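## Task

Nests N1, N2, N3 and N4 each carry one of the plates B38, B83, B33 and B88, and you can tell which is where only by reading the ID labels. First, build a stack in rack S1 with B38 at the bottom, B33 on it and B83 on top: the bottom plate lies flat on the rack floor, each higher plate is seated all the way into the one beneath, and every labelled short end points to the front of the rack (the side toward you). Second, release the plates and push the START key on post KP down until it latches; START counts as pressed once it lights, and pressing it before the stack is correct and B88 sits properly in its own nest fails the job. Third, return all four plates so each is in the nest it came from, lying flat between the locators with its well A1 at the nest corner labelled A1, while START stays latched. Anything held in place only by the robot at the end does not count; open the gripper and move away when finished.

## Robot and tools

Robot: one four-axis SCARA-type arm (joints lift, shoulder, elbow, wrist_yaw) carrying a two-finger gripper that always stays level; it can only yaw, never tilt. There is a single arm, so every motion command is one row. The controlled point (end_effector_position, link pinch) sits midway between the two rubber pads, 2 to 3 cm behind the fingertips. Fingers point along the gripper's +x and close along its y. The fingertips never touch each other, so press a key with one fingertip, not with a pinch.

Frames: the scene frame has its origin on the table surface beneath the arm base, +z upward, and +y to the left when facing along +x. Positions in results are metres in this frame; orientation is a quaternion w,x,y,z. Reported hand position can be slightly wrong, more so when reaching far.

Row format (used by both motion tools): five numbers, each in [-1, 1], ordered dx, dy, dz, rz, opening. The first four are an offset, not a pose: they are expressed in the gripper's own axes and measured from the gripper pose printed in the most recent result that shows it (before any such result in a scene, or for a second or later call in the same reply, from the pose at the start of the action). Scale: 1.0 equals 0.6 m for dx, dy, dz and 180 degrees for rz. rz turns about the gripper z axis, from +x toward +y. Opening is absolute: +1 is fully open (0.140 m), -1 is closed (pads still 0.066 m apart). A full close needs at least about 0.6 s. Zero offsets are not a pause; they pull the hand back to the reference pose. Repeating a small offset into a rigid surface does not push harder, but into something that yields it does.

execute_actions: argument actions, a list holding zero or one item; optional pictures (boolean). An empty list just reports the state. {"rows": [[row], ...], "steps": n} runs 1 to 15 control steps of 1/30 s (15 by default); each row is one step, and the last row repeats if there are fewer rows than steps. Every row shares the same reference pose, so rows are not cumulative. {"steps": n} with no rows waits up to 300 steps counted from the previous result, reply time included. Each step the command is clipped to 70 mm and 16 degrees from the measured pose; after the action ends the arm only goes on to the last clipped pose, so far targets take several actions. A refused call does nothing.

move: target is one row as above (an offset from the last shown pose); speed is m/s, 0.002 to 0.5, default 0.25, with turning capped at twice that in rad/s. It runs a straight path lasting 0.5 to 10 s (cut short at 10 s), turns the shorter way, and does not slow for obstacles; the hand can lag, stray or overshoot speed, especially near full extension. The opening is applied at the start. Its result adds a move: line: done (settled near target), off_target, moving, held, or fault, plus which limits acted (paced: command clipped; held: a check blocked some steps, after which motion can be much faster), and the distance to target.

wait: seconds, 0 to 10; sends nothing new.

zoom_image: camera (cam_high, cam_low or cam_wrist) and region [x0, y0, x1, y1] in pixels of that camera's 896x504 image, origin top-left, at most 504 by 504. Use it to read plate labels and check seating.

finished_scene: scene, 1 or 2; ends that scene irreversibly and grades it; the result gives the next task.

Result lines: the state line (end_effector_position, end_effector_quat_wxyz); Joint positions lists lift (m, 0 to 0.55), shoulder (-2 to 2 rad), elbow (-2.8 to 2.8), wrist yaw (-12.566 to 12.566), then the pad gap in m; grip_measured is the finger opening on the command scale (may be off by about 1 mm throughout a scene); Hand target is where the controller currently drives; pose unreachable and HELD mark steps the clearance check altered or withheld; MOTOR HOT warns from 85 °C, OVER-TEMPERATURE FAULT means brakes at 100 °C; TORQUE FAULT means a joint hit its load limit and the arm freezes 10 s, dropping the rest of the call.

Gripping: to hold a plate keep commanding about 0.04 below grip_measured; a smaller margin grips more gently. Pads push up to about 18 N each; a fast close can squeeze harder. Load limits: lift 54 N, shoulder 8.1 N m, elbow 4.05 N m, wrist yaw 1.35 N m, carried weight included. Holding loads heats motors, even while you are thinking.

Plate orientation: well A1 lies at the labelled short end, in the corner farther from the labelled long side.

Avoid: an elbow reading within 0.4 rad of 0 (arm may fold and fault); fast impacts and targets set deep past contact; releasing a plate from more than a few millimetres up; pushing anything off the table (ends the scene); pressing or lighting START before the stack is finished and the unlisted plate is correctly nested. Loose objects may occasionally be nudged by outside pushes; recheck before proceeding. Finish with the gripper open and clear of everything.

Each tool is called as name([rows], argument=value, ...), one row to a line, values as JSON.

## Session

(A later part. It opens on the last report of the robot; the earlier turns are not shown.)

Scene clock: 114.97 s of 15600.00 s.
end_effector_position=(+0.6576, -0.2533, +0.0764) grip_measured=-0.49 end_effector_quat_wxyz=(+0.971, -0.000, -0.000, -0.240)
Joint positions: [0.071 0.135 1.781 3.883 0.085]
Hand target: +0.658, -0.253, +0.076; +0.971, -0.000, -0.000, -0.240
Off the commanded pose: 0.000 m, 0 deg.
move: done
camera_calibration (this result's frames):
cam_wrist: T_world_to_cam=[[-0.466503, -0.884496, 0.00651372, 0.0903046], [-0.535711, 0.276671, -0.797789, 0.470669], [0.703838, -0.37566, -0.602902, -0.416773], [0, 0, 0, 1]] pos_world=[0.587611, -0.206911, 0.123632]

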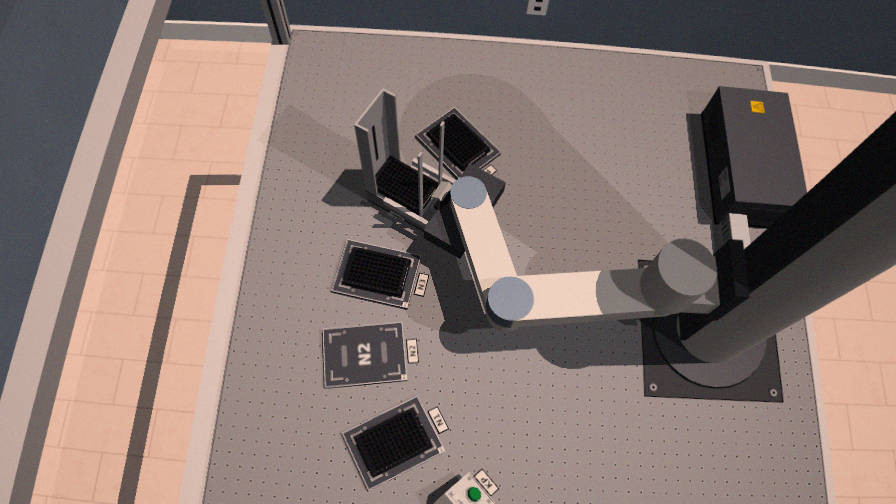

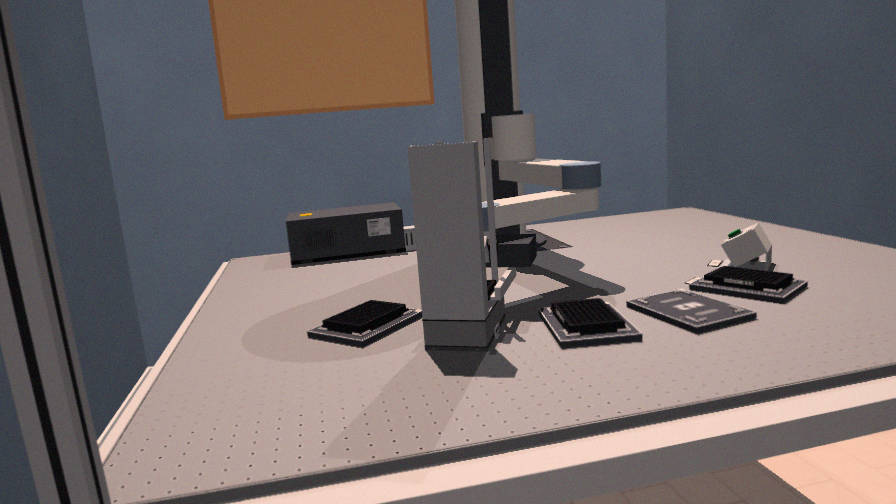

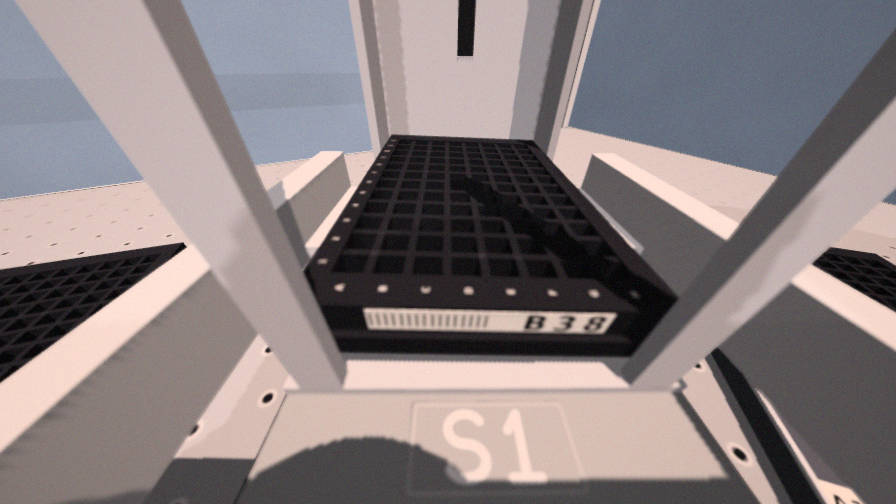

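move(target=[0,0,-0.007,0,-0.55], speed=0.01)

Scene clock: 119.47 s of 15600.00 s.
end_effector_position=(+0.6576, -0.2533, +0.0722) grip_measured=-0.49 end_effector_quat_wxyz=(+0.971, -0.000, -0.000, -0.240)
Joint positions: [0.067 0.135 1.781 3.883 0.085]
Hand target: +0.658, -0.253, +0.072; +0.971, -0.000, -0.000, -0.240
Off the commanded pose: 0.000 m, 0 deg.
After step 90, 0.80 s passed at rest.
move: done
camera_calibration (this result's frames):
cam_wrist: T_world_to_cam=[[-0.466504, -0.884495, 0.00651372, 0.0903323], [-0.535711, 0.276672, -0.797789, 0.467323], [0.703838, -0.375661, -0.602902, -0.419301], [0, 0, 0, 1]] pos_world=[0.58761, -0.206912, 0.119439]

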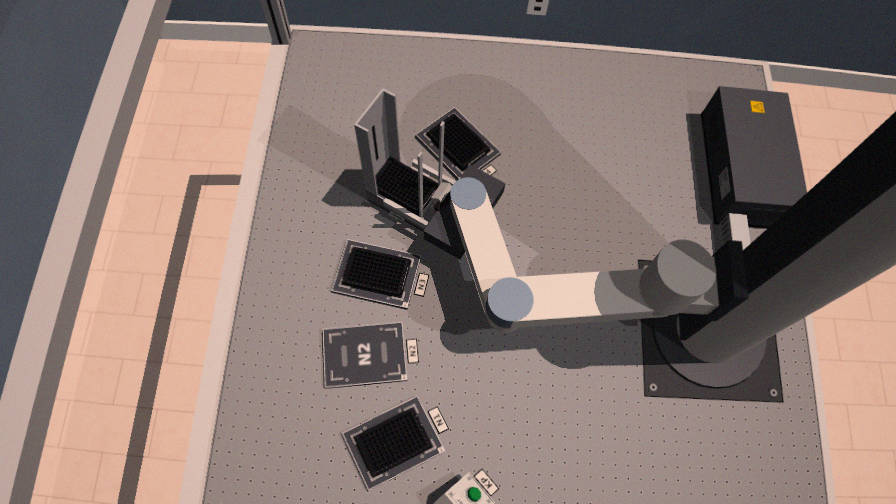

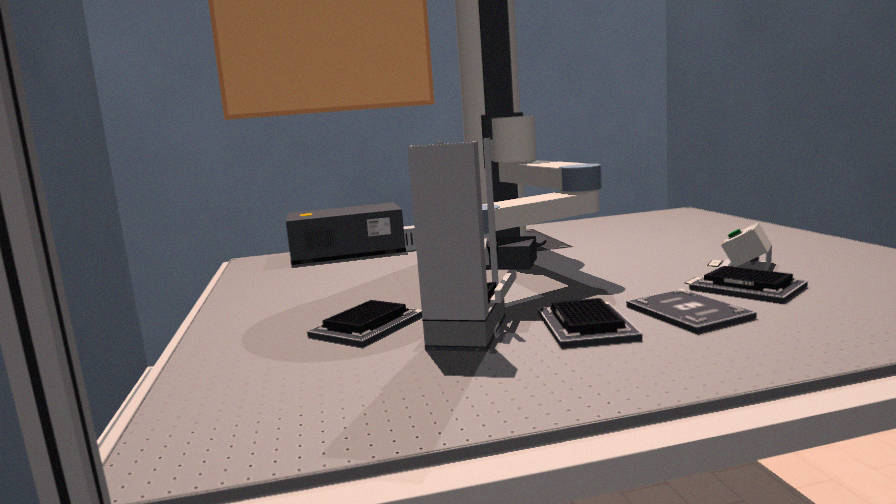

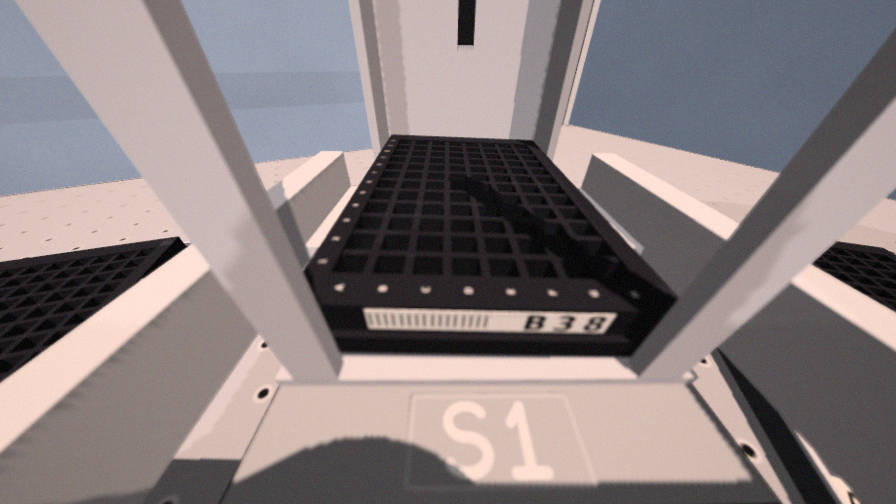

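Not yet touching.

move(target=[0,0,-0.007,0,-0.55], speed=0.01)

Scene clock: 123.90 s of 15600.00 s.
end_effector_position=(+0.6577, -0.2533, +0.0685) grip_measured=-0.49 end_effector_quat_wxyz=(+0.971, -0.000, -0.000, -0.240)
Joint positions: [0.063 0.135 1.782 3.883 0.085]
Hand target: +0.658, -0.253, +0.068; +0.971, -0.000, -0.000, -0.240
Off the commanded pose: 0.000 m, 0 deg.
After step 90, 0.73 s passed at rest.
move: done
camera_calibration (this result's frames):
cam_wrist: T_world_to_cam=[[-0.466281, -0.884613, 0.00651372, 0.0902293], [-0.535781, 0.276536, -0.797789, 0.464388], [0.703933, -0.375483, -0.602902, -0.421629], [0, 0, 0, 1]] pos_world=[0.587681, -0.206917, 0.115694]

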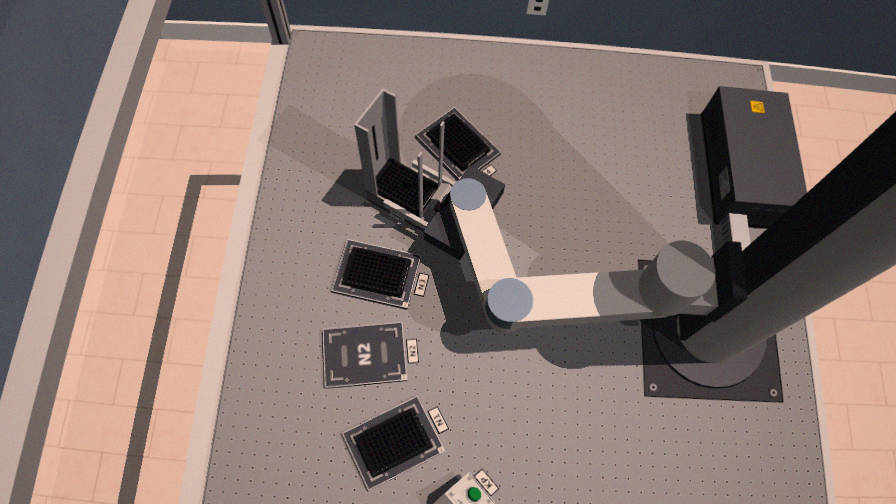

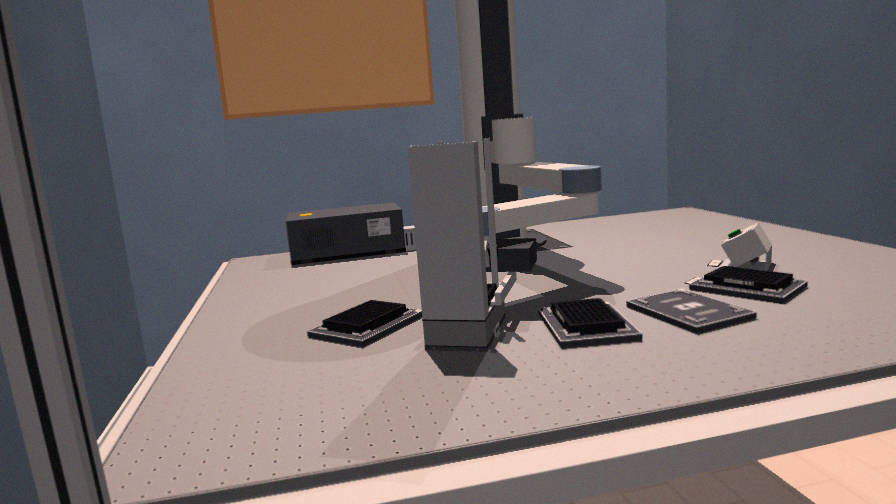

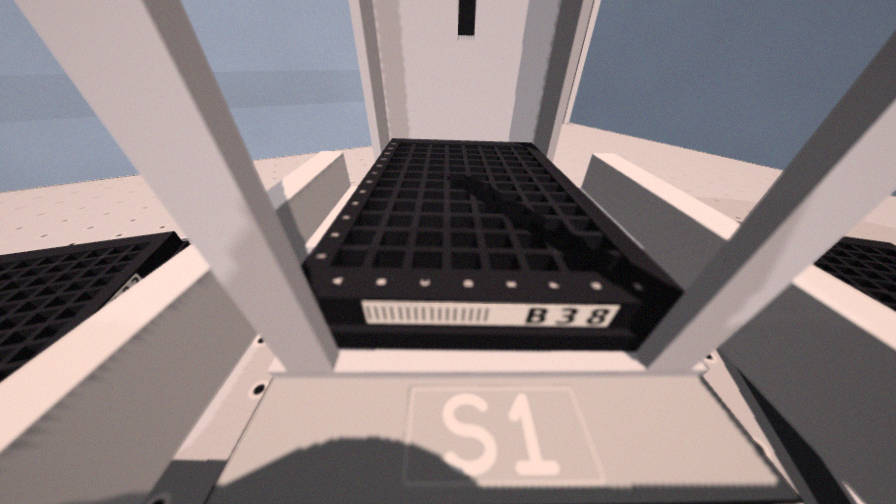

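move(target=[0,0,0.003,0,0.1])

move(target=[-0.22,0,0.05,0,0.1])

Scene clock: 131.57 s of 15600.00 s.
end_effector_position=(+0.6577, -0.2533, +0.0702) grip_measured=+0.10 end_effector_quat_wxyz=(+0.971, -0.000, -0.000, -0.240)
Joint positions: [0.065 0.135 1.782 3.883 0.107]
Hand target: +0.658, -0.253, +0.070; +0.971, -0.000, -0.000, -0.240
Off the commanded pose: 0.000 m, 0 deg.
After step 90, 3.97 s passed at rest.
move: done
camera_calibration (this result's frames):
cam_wrist: T_world_to_cam=[[-0.466247, -0.884631, 0.00651372, 0.0902048], [-0.535791, 0.276516, -0.797789, 0.465784], [0.703947, -0.375457, -0.602902, -0.420592], [0, 0, 0, 1]] pos_world=[0.587695, -0.206913, 0.117434]

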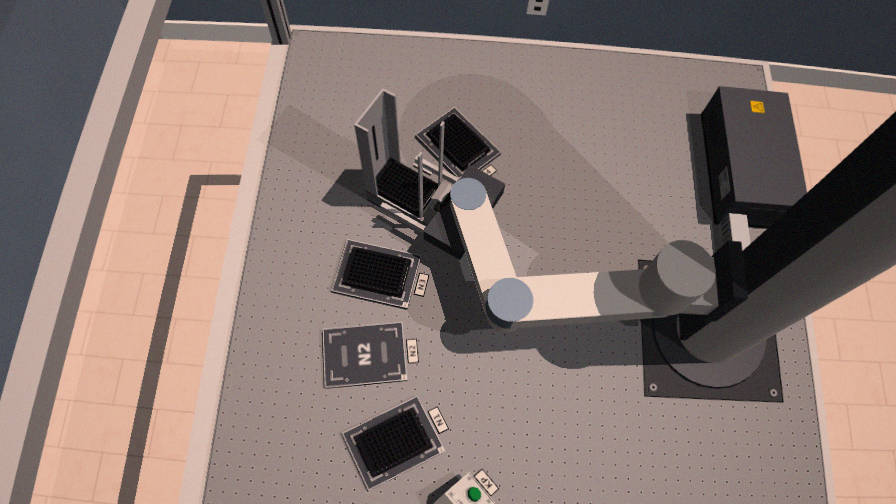

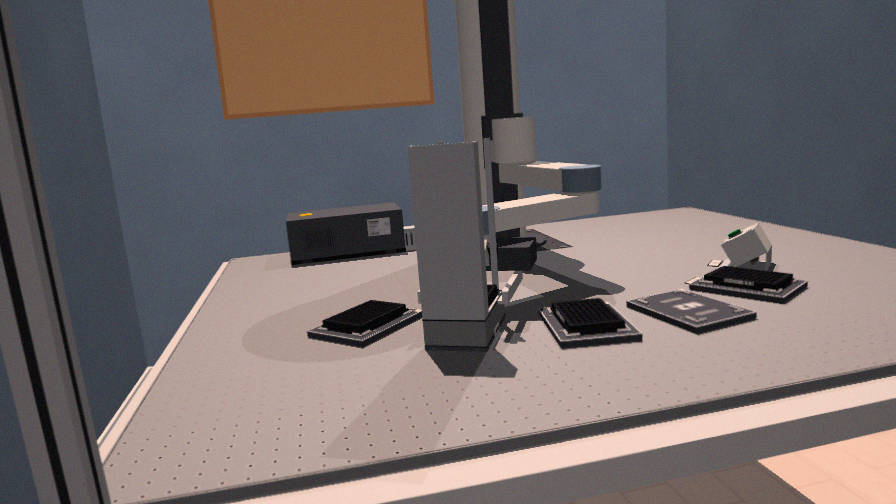

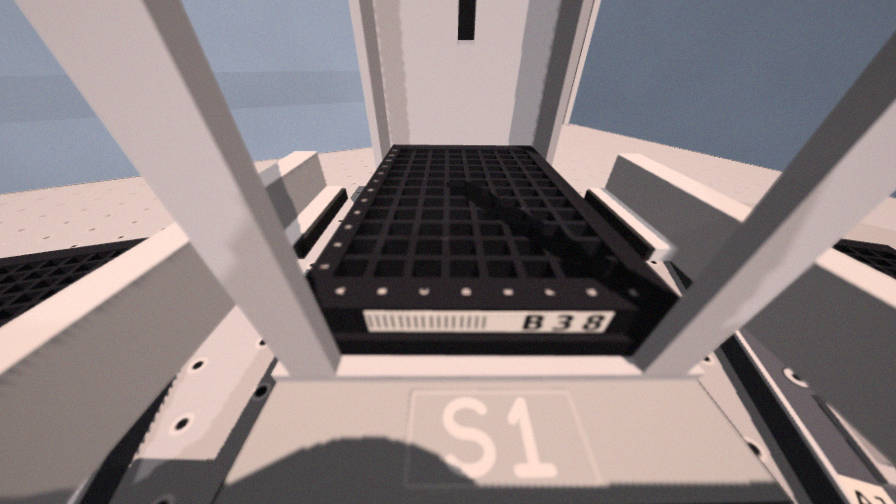

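Scene clock: 132.53 s of 15600.00 s.
end_effector_position=(+0.5408, -0.1919, +0.1003) grip_measured=+0.10 end_effector_quat_wxyz=(+0.971, -0.000, -0.000, -0.240)
Joint positions: [0.095 0.415 1.096 4.288 0.107]
Hand target: +0.541, -0.192, +0.100; +0.971, -0.000, -0.000, -0.240
Off the commanded pose: 0.000 m, 0 deg.
move: done
camera_calibration (this result's frames):
cam_wrist: T_world_to_cam=[[-0.46642, -0.884539, 0.00651372, 0.0899369], [-0.535737, 0.276621, -0.797789, 0.410148], [0.703874, -0.375595, -0.602902, -0.297142], [0, 0, 0, 1]] pos_world=[0.47083, -0.145508, 0.147478]

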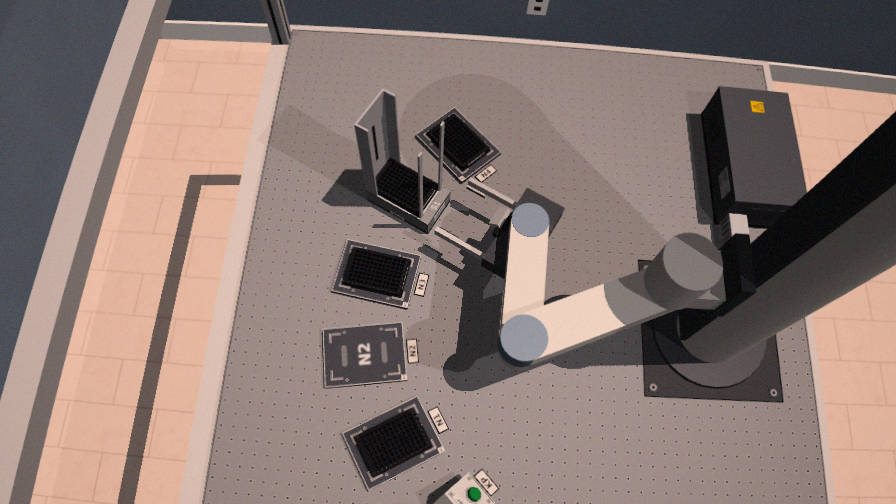

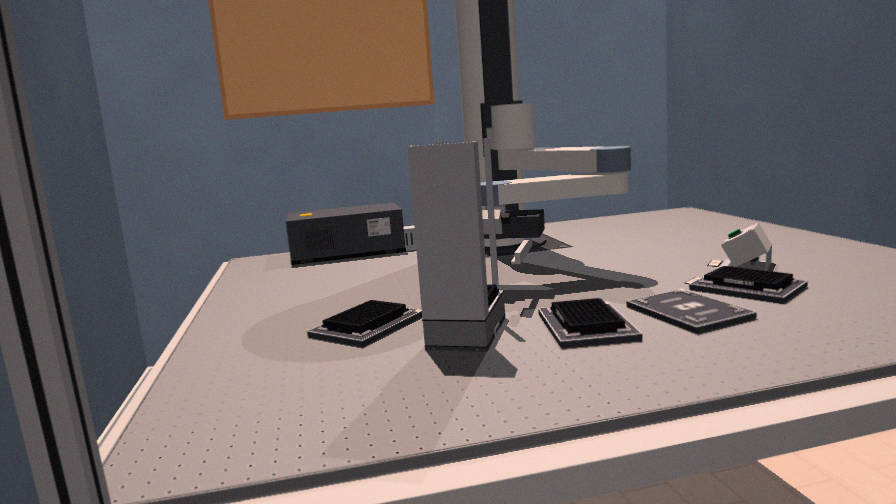

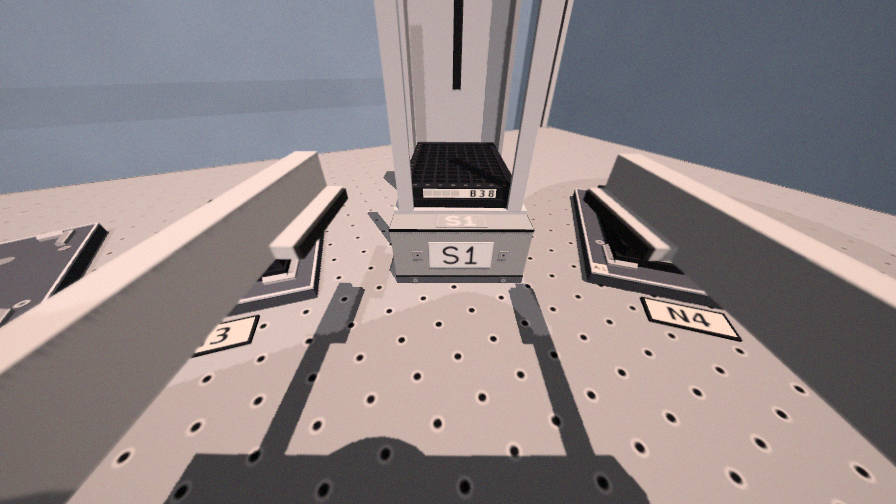

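move(target=[-0.188,0.77,-0.062,0.315,0.3], speed=0.35)

Scene clock: 139.33 s of 15600.00 s.
end_effector_position=(+0.6559, +0.2697, +0.0631) grip_measured=+0.30 end_effector_quat_wxyz=(+0.968, -0.000, -0.000, +0.250)
Joint positions: [0.058 1.114 1.82  3.855 0.114]
Hand target: +0.656, +0.270, +0.063; +0.968, -0.000, -0.000, +0.250
Off the commanded pose: 0.000 m, 0 deg.
After step 90, 1.93 s passed at rest.
move: done
camera_calibration (this result's frames):
cam_wrist: T_world_to_cam=[[0.483592, -0.875269, 0.00651372, -0.0734669], [-0.525211, -0.296119, -0.797789, 0.462009], [0.700209, 0.382383, -0.602902, -0.429186], [0, 0, 0, 1]] pos_world=[0.5787, 0.23662, 0.110307]

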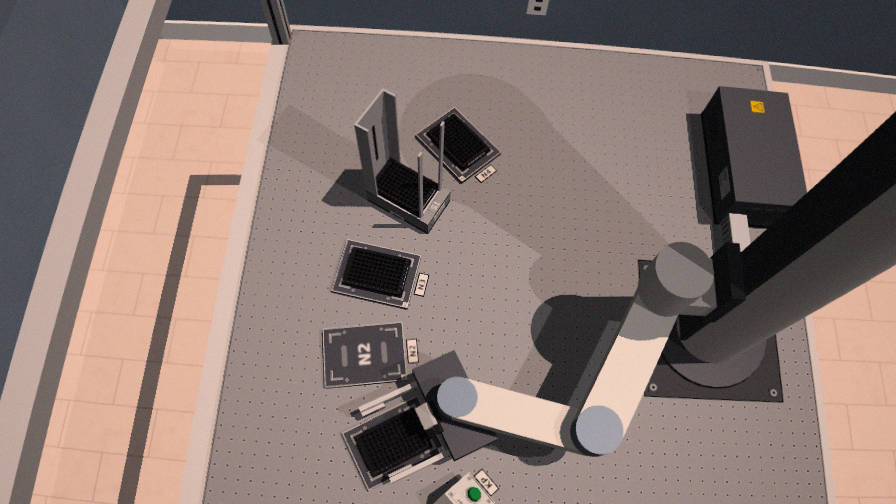

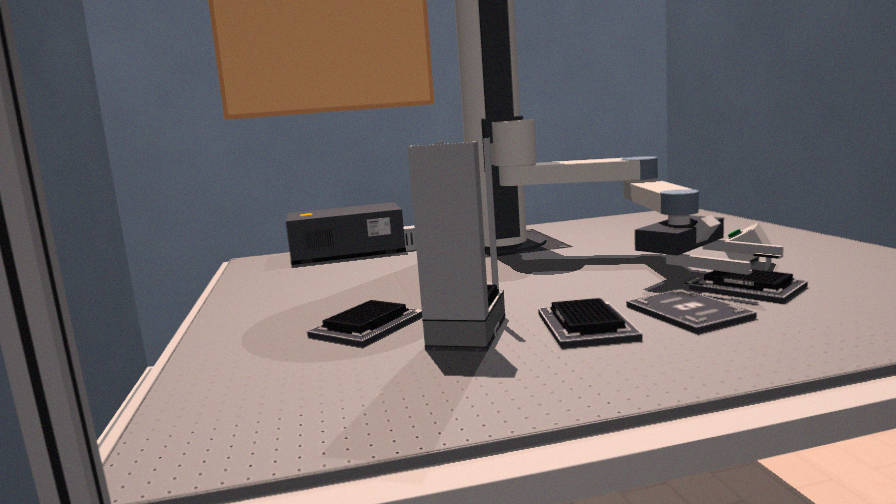

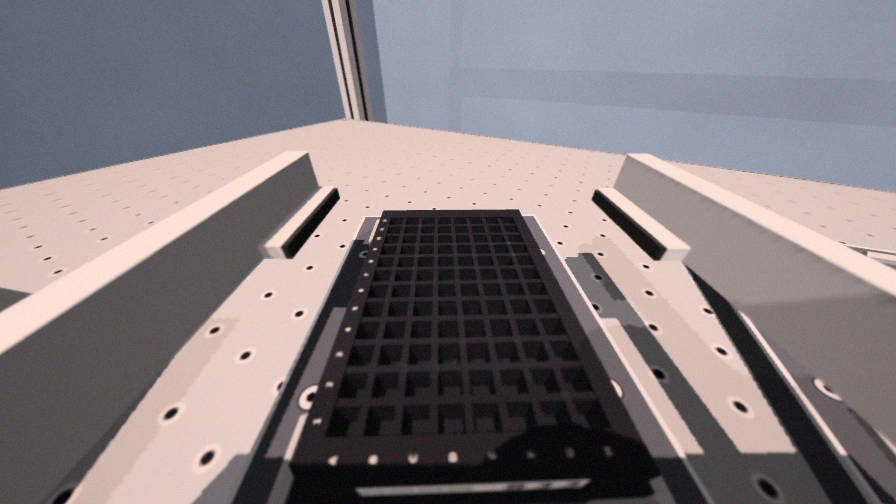

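move(target=[-0.032,0.008,-0.03,0.009,0.3], speed=0.1)

move(target=[0,0,-0.0245,0,-0.1], speed=0.05)

Scene clock: 145.93 s of 15600.00 s.
end_effector_position=(+0.6368, +0.2645, +0.0450) grip_measured=+0.30 end_effector_quat_wxyz=(+0.965, -0.000, -0.000, +0.264)
Joint positions: [0.04  1.167 1.704 3.946 0.114]
Hand target: +0.637, +0.265, +0.045; +0.965, -0.000, -0.000, +0.264
Off the commanded pose: 0.000 m, 0 deg.
After step 90, 2.90 s passed at rest.
move: done
camera_calibration (this result's frames):
cam_wrist: T_world_to_cam=[[0.507938, -0.861369, 0.00651372, -0.0878], [-0.516703, -0.310726, -0.797789, 0.434492], [0.689214, 0.401862, -0.602902, -0.422896], [0, 0, 0, 1]] pos_world=[0.560566, 0.229326, 0.0922398]

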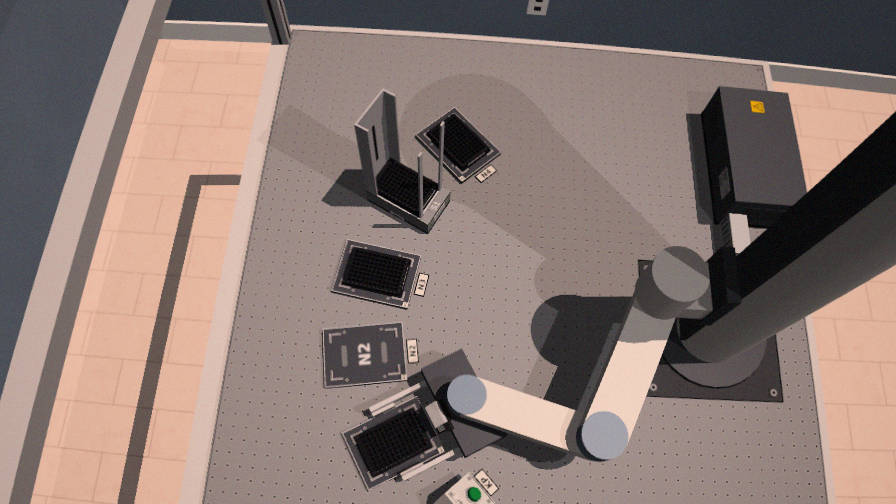

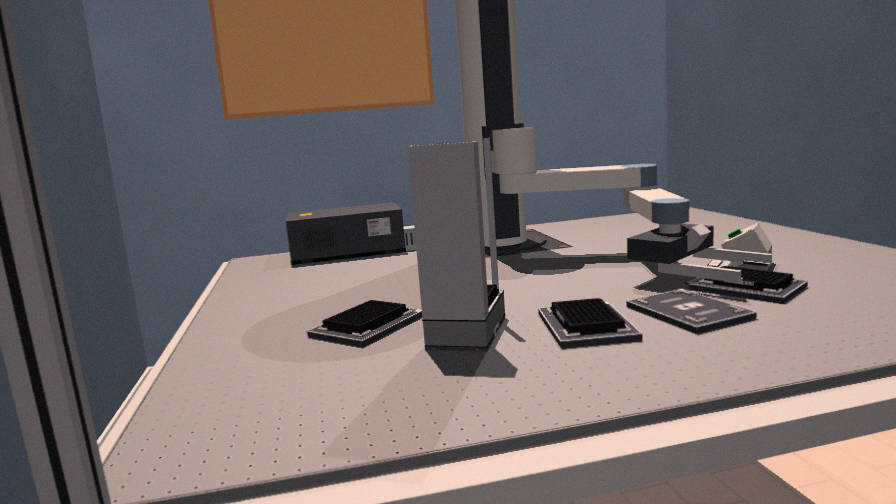

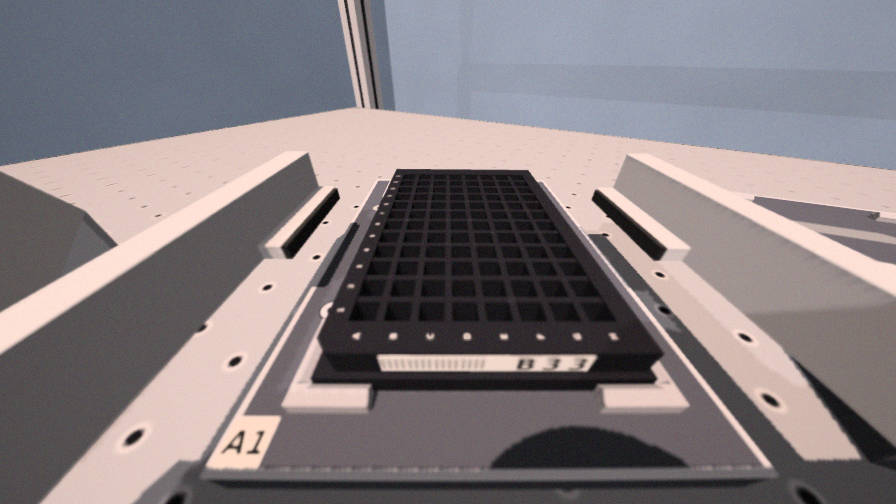

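Scene clock: 146.63 s of 15600.00 s.
end_effector_position=(+0.6368, +0.2645, +0.0303) grip_measured=-0.10 end_effector_quat_wxyz=(+0.965, -0.000, -0.000, +0.264)
Joint positions: [0.025 1.167 1.704 3.946 0.099]
Hand target: +0.637, +0.265, +0.030; +0.965, -0.000, -0.000, +0.264
Off the commanded pose: 0.000 m, 0 deg.
move: done
camera_calibration (this result's frames):
cam_wrist: T_world_to_cam=[[0.507935, -0.861371, 0.00651372, -0.0877028], [-0.516704, -0.310725, -0.797789, 0.422711], [0.689216, 0.401859, -0.602902, -0.431798], [0, 0, 0, 1]] pos_world=[0.560566, 0.229324, 0.0774732]

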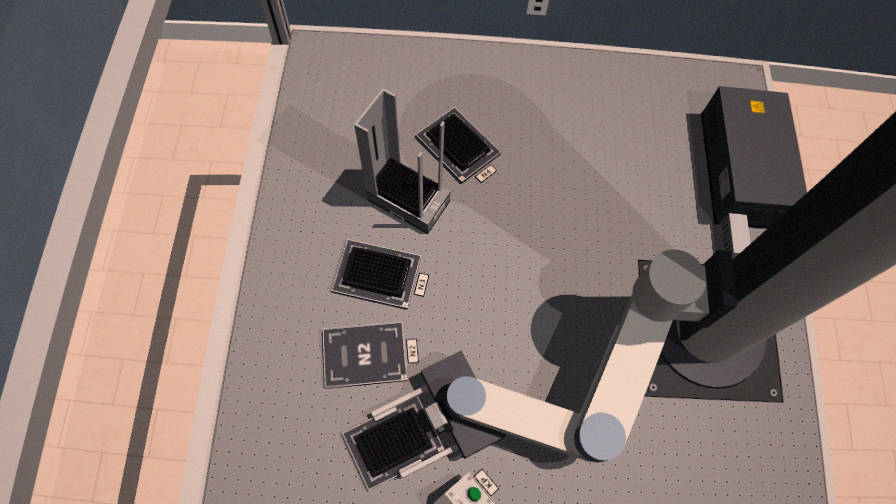

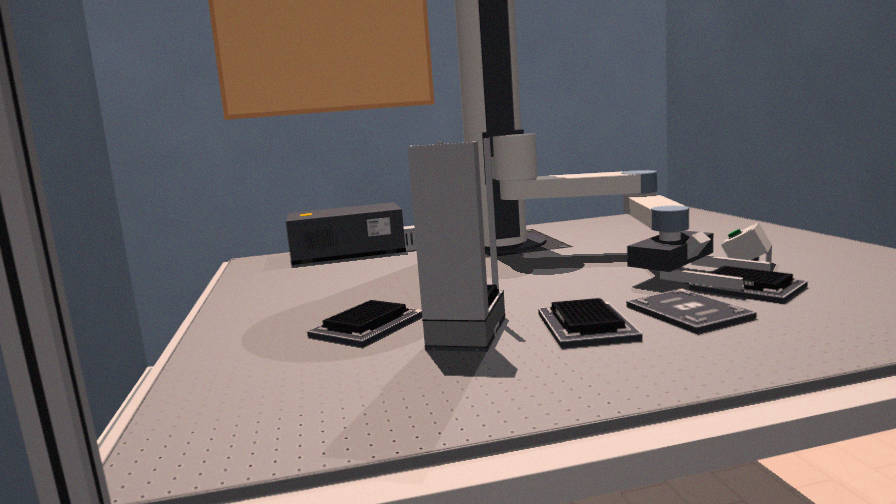

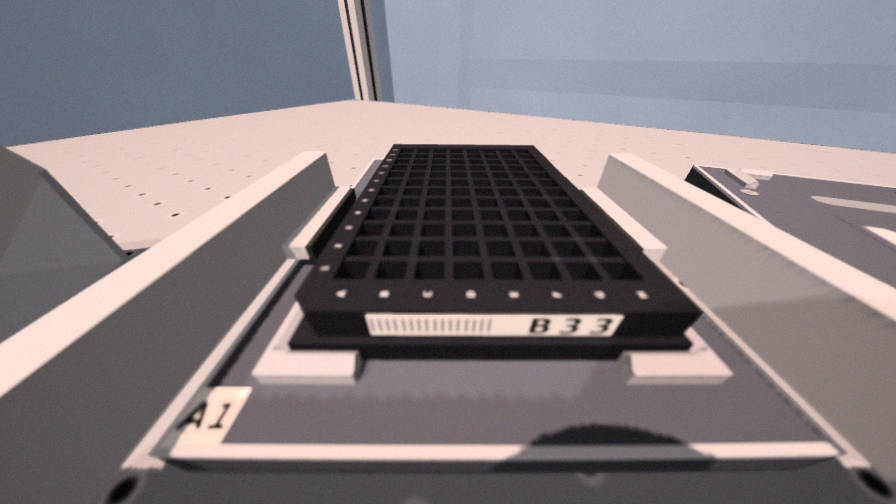

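move(target=[0.001,-0.001,0,0,-0.55])

move(target=[0,0,0.52,0,-0.55], speed=0.35)

Scene clock: 151.50 s of 15600.00 s.
end_effector_position=(+0.6375, +0.2642, +0.0303) grip_measured=-0.49 end_effector_quat_wxyz=(+0.965, -0.000, -0.000, +0.264)
Joint positions: [0.025 1.164 1.706 3.946 0.085]
Hand target: +0.638, +0.264, +0.030; +0.965, -0.000, -0.000, +0.264
Off the commanded pose: 0.000 m, 0 deg.
After step 90, 1.17 s passed at rest.
move: done
camera_calibration (this result's frames):
cam_wrist: T_world_to_cam=[[0.507621, -0.861556, 0.00651372, -0.0881234], [-0.516818, -0.310536, -0.797789, 0.422964], [0.689362, 0.401608, -0.602902, -0.432131], [0, 0, 0, 1]] pos_world=[0.561223, 0.228969, 0.0774775]

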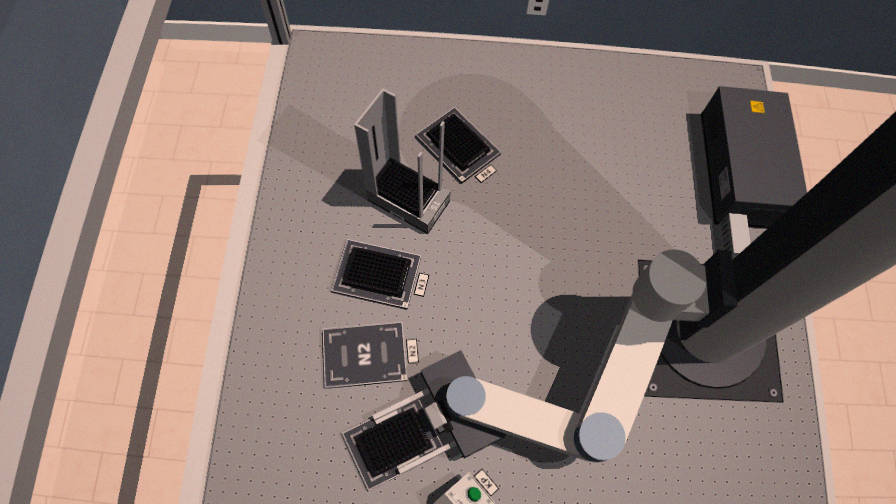

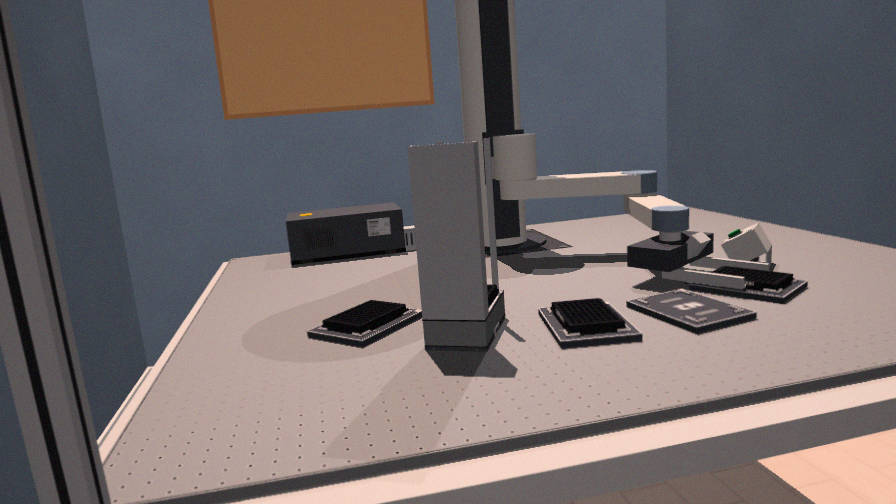

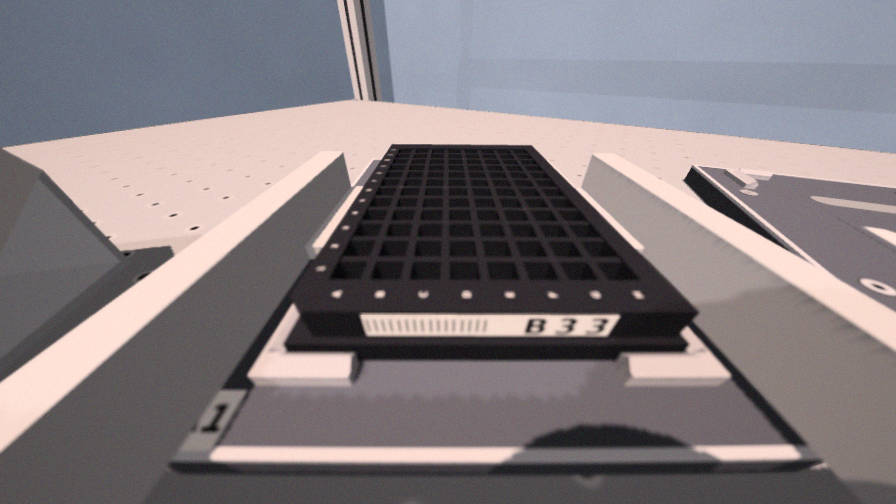

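Scene clock: 152.90 s of 15600.00 s.
end_effector_position=(+0.6375, +0.2642, +0.3423) grip_measured=-0.49 end_effector_quat_wxyz=(+0.965, -0.000, -0.000, +0.264)
Joint positions: [0.337 1.164 1.706 3.946 0.085]
Hand target: +0.637, +0.264, +0.342; +0.965, -0.000, -0.000, +0.264
Off the commanded pose: 0.000 m, 0 deg.
move: done
camera_calibration (this result's frames):
cam_wrist: T_world_to_cam=[[0.50768, -0.861521, 0.00651372, -0.0901802], [-0.516796, -0.310572, -0.797789, 0.671914], [0.689335, 0.401655, -0.602902, -0.243989], [0, 0, 0, 1]] pos_world=[0.561216, 0.228985, 0.389531]

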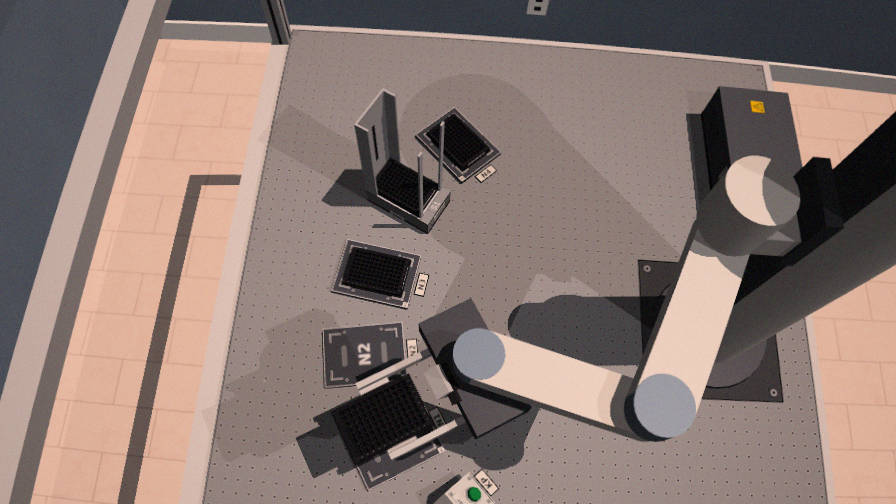

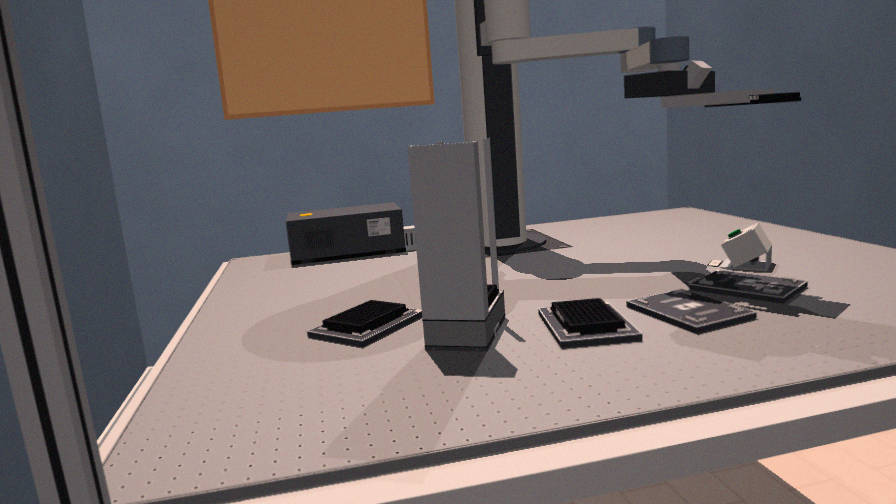

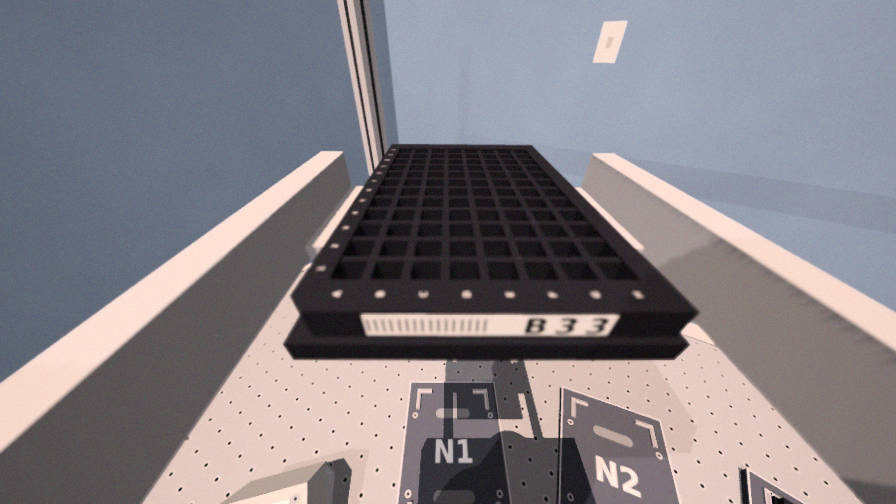

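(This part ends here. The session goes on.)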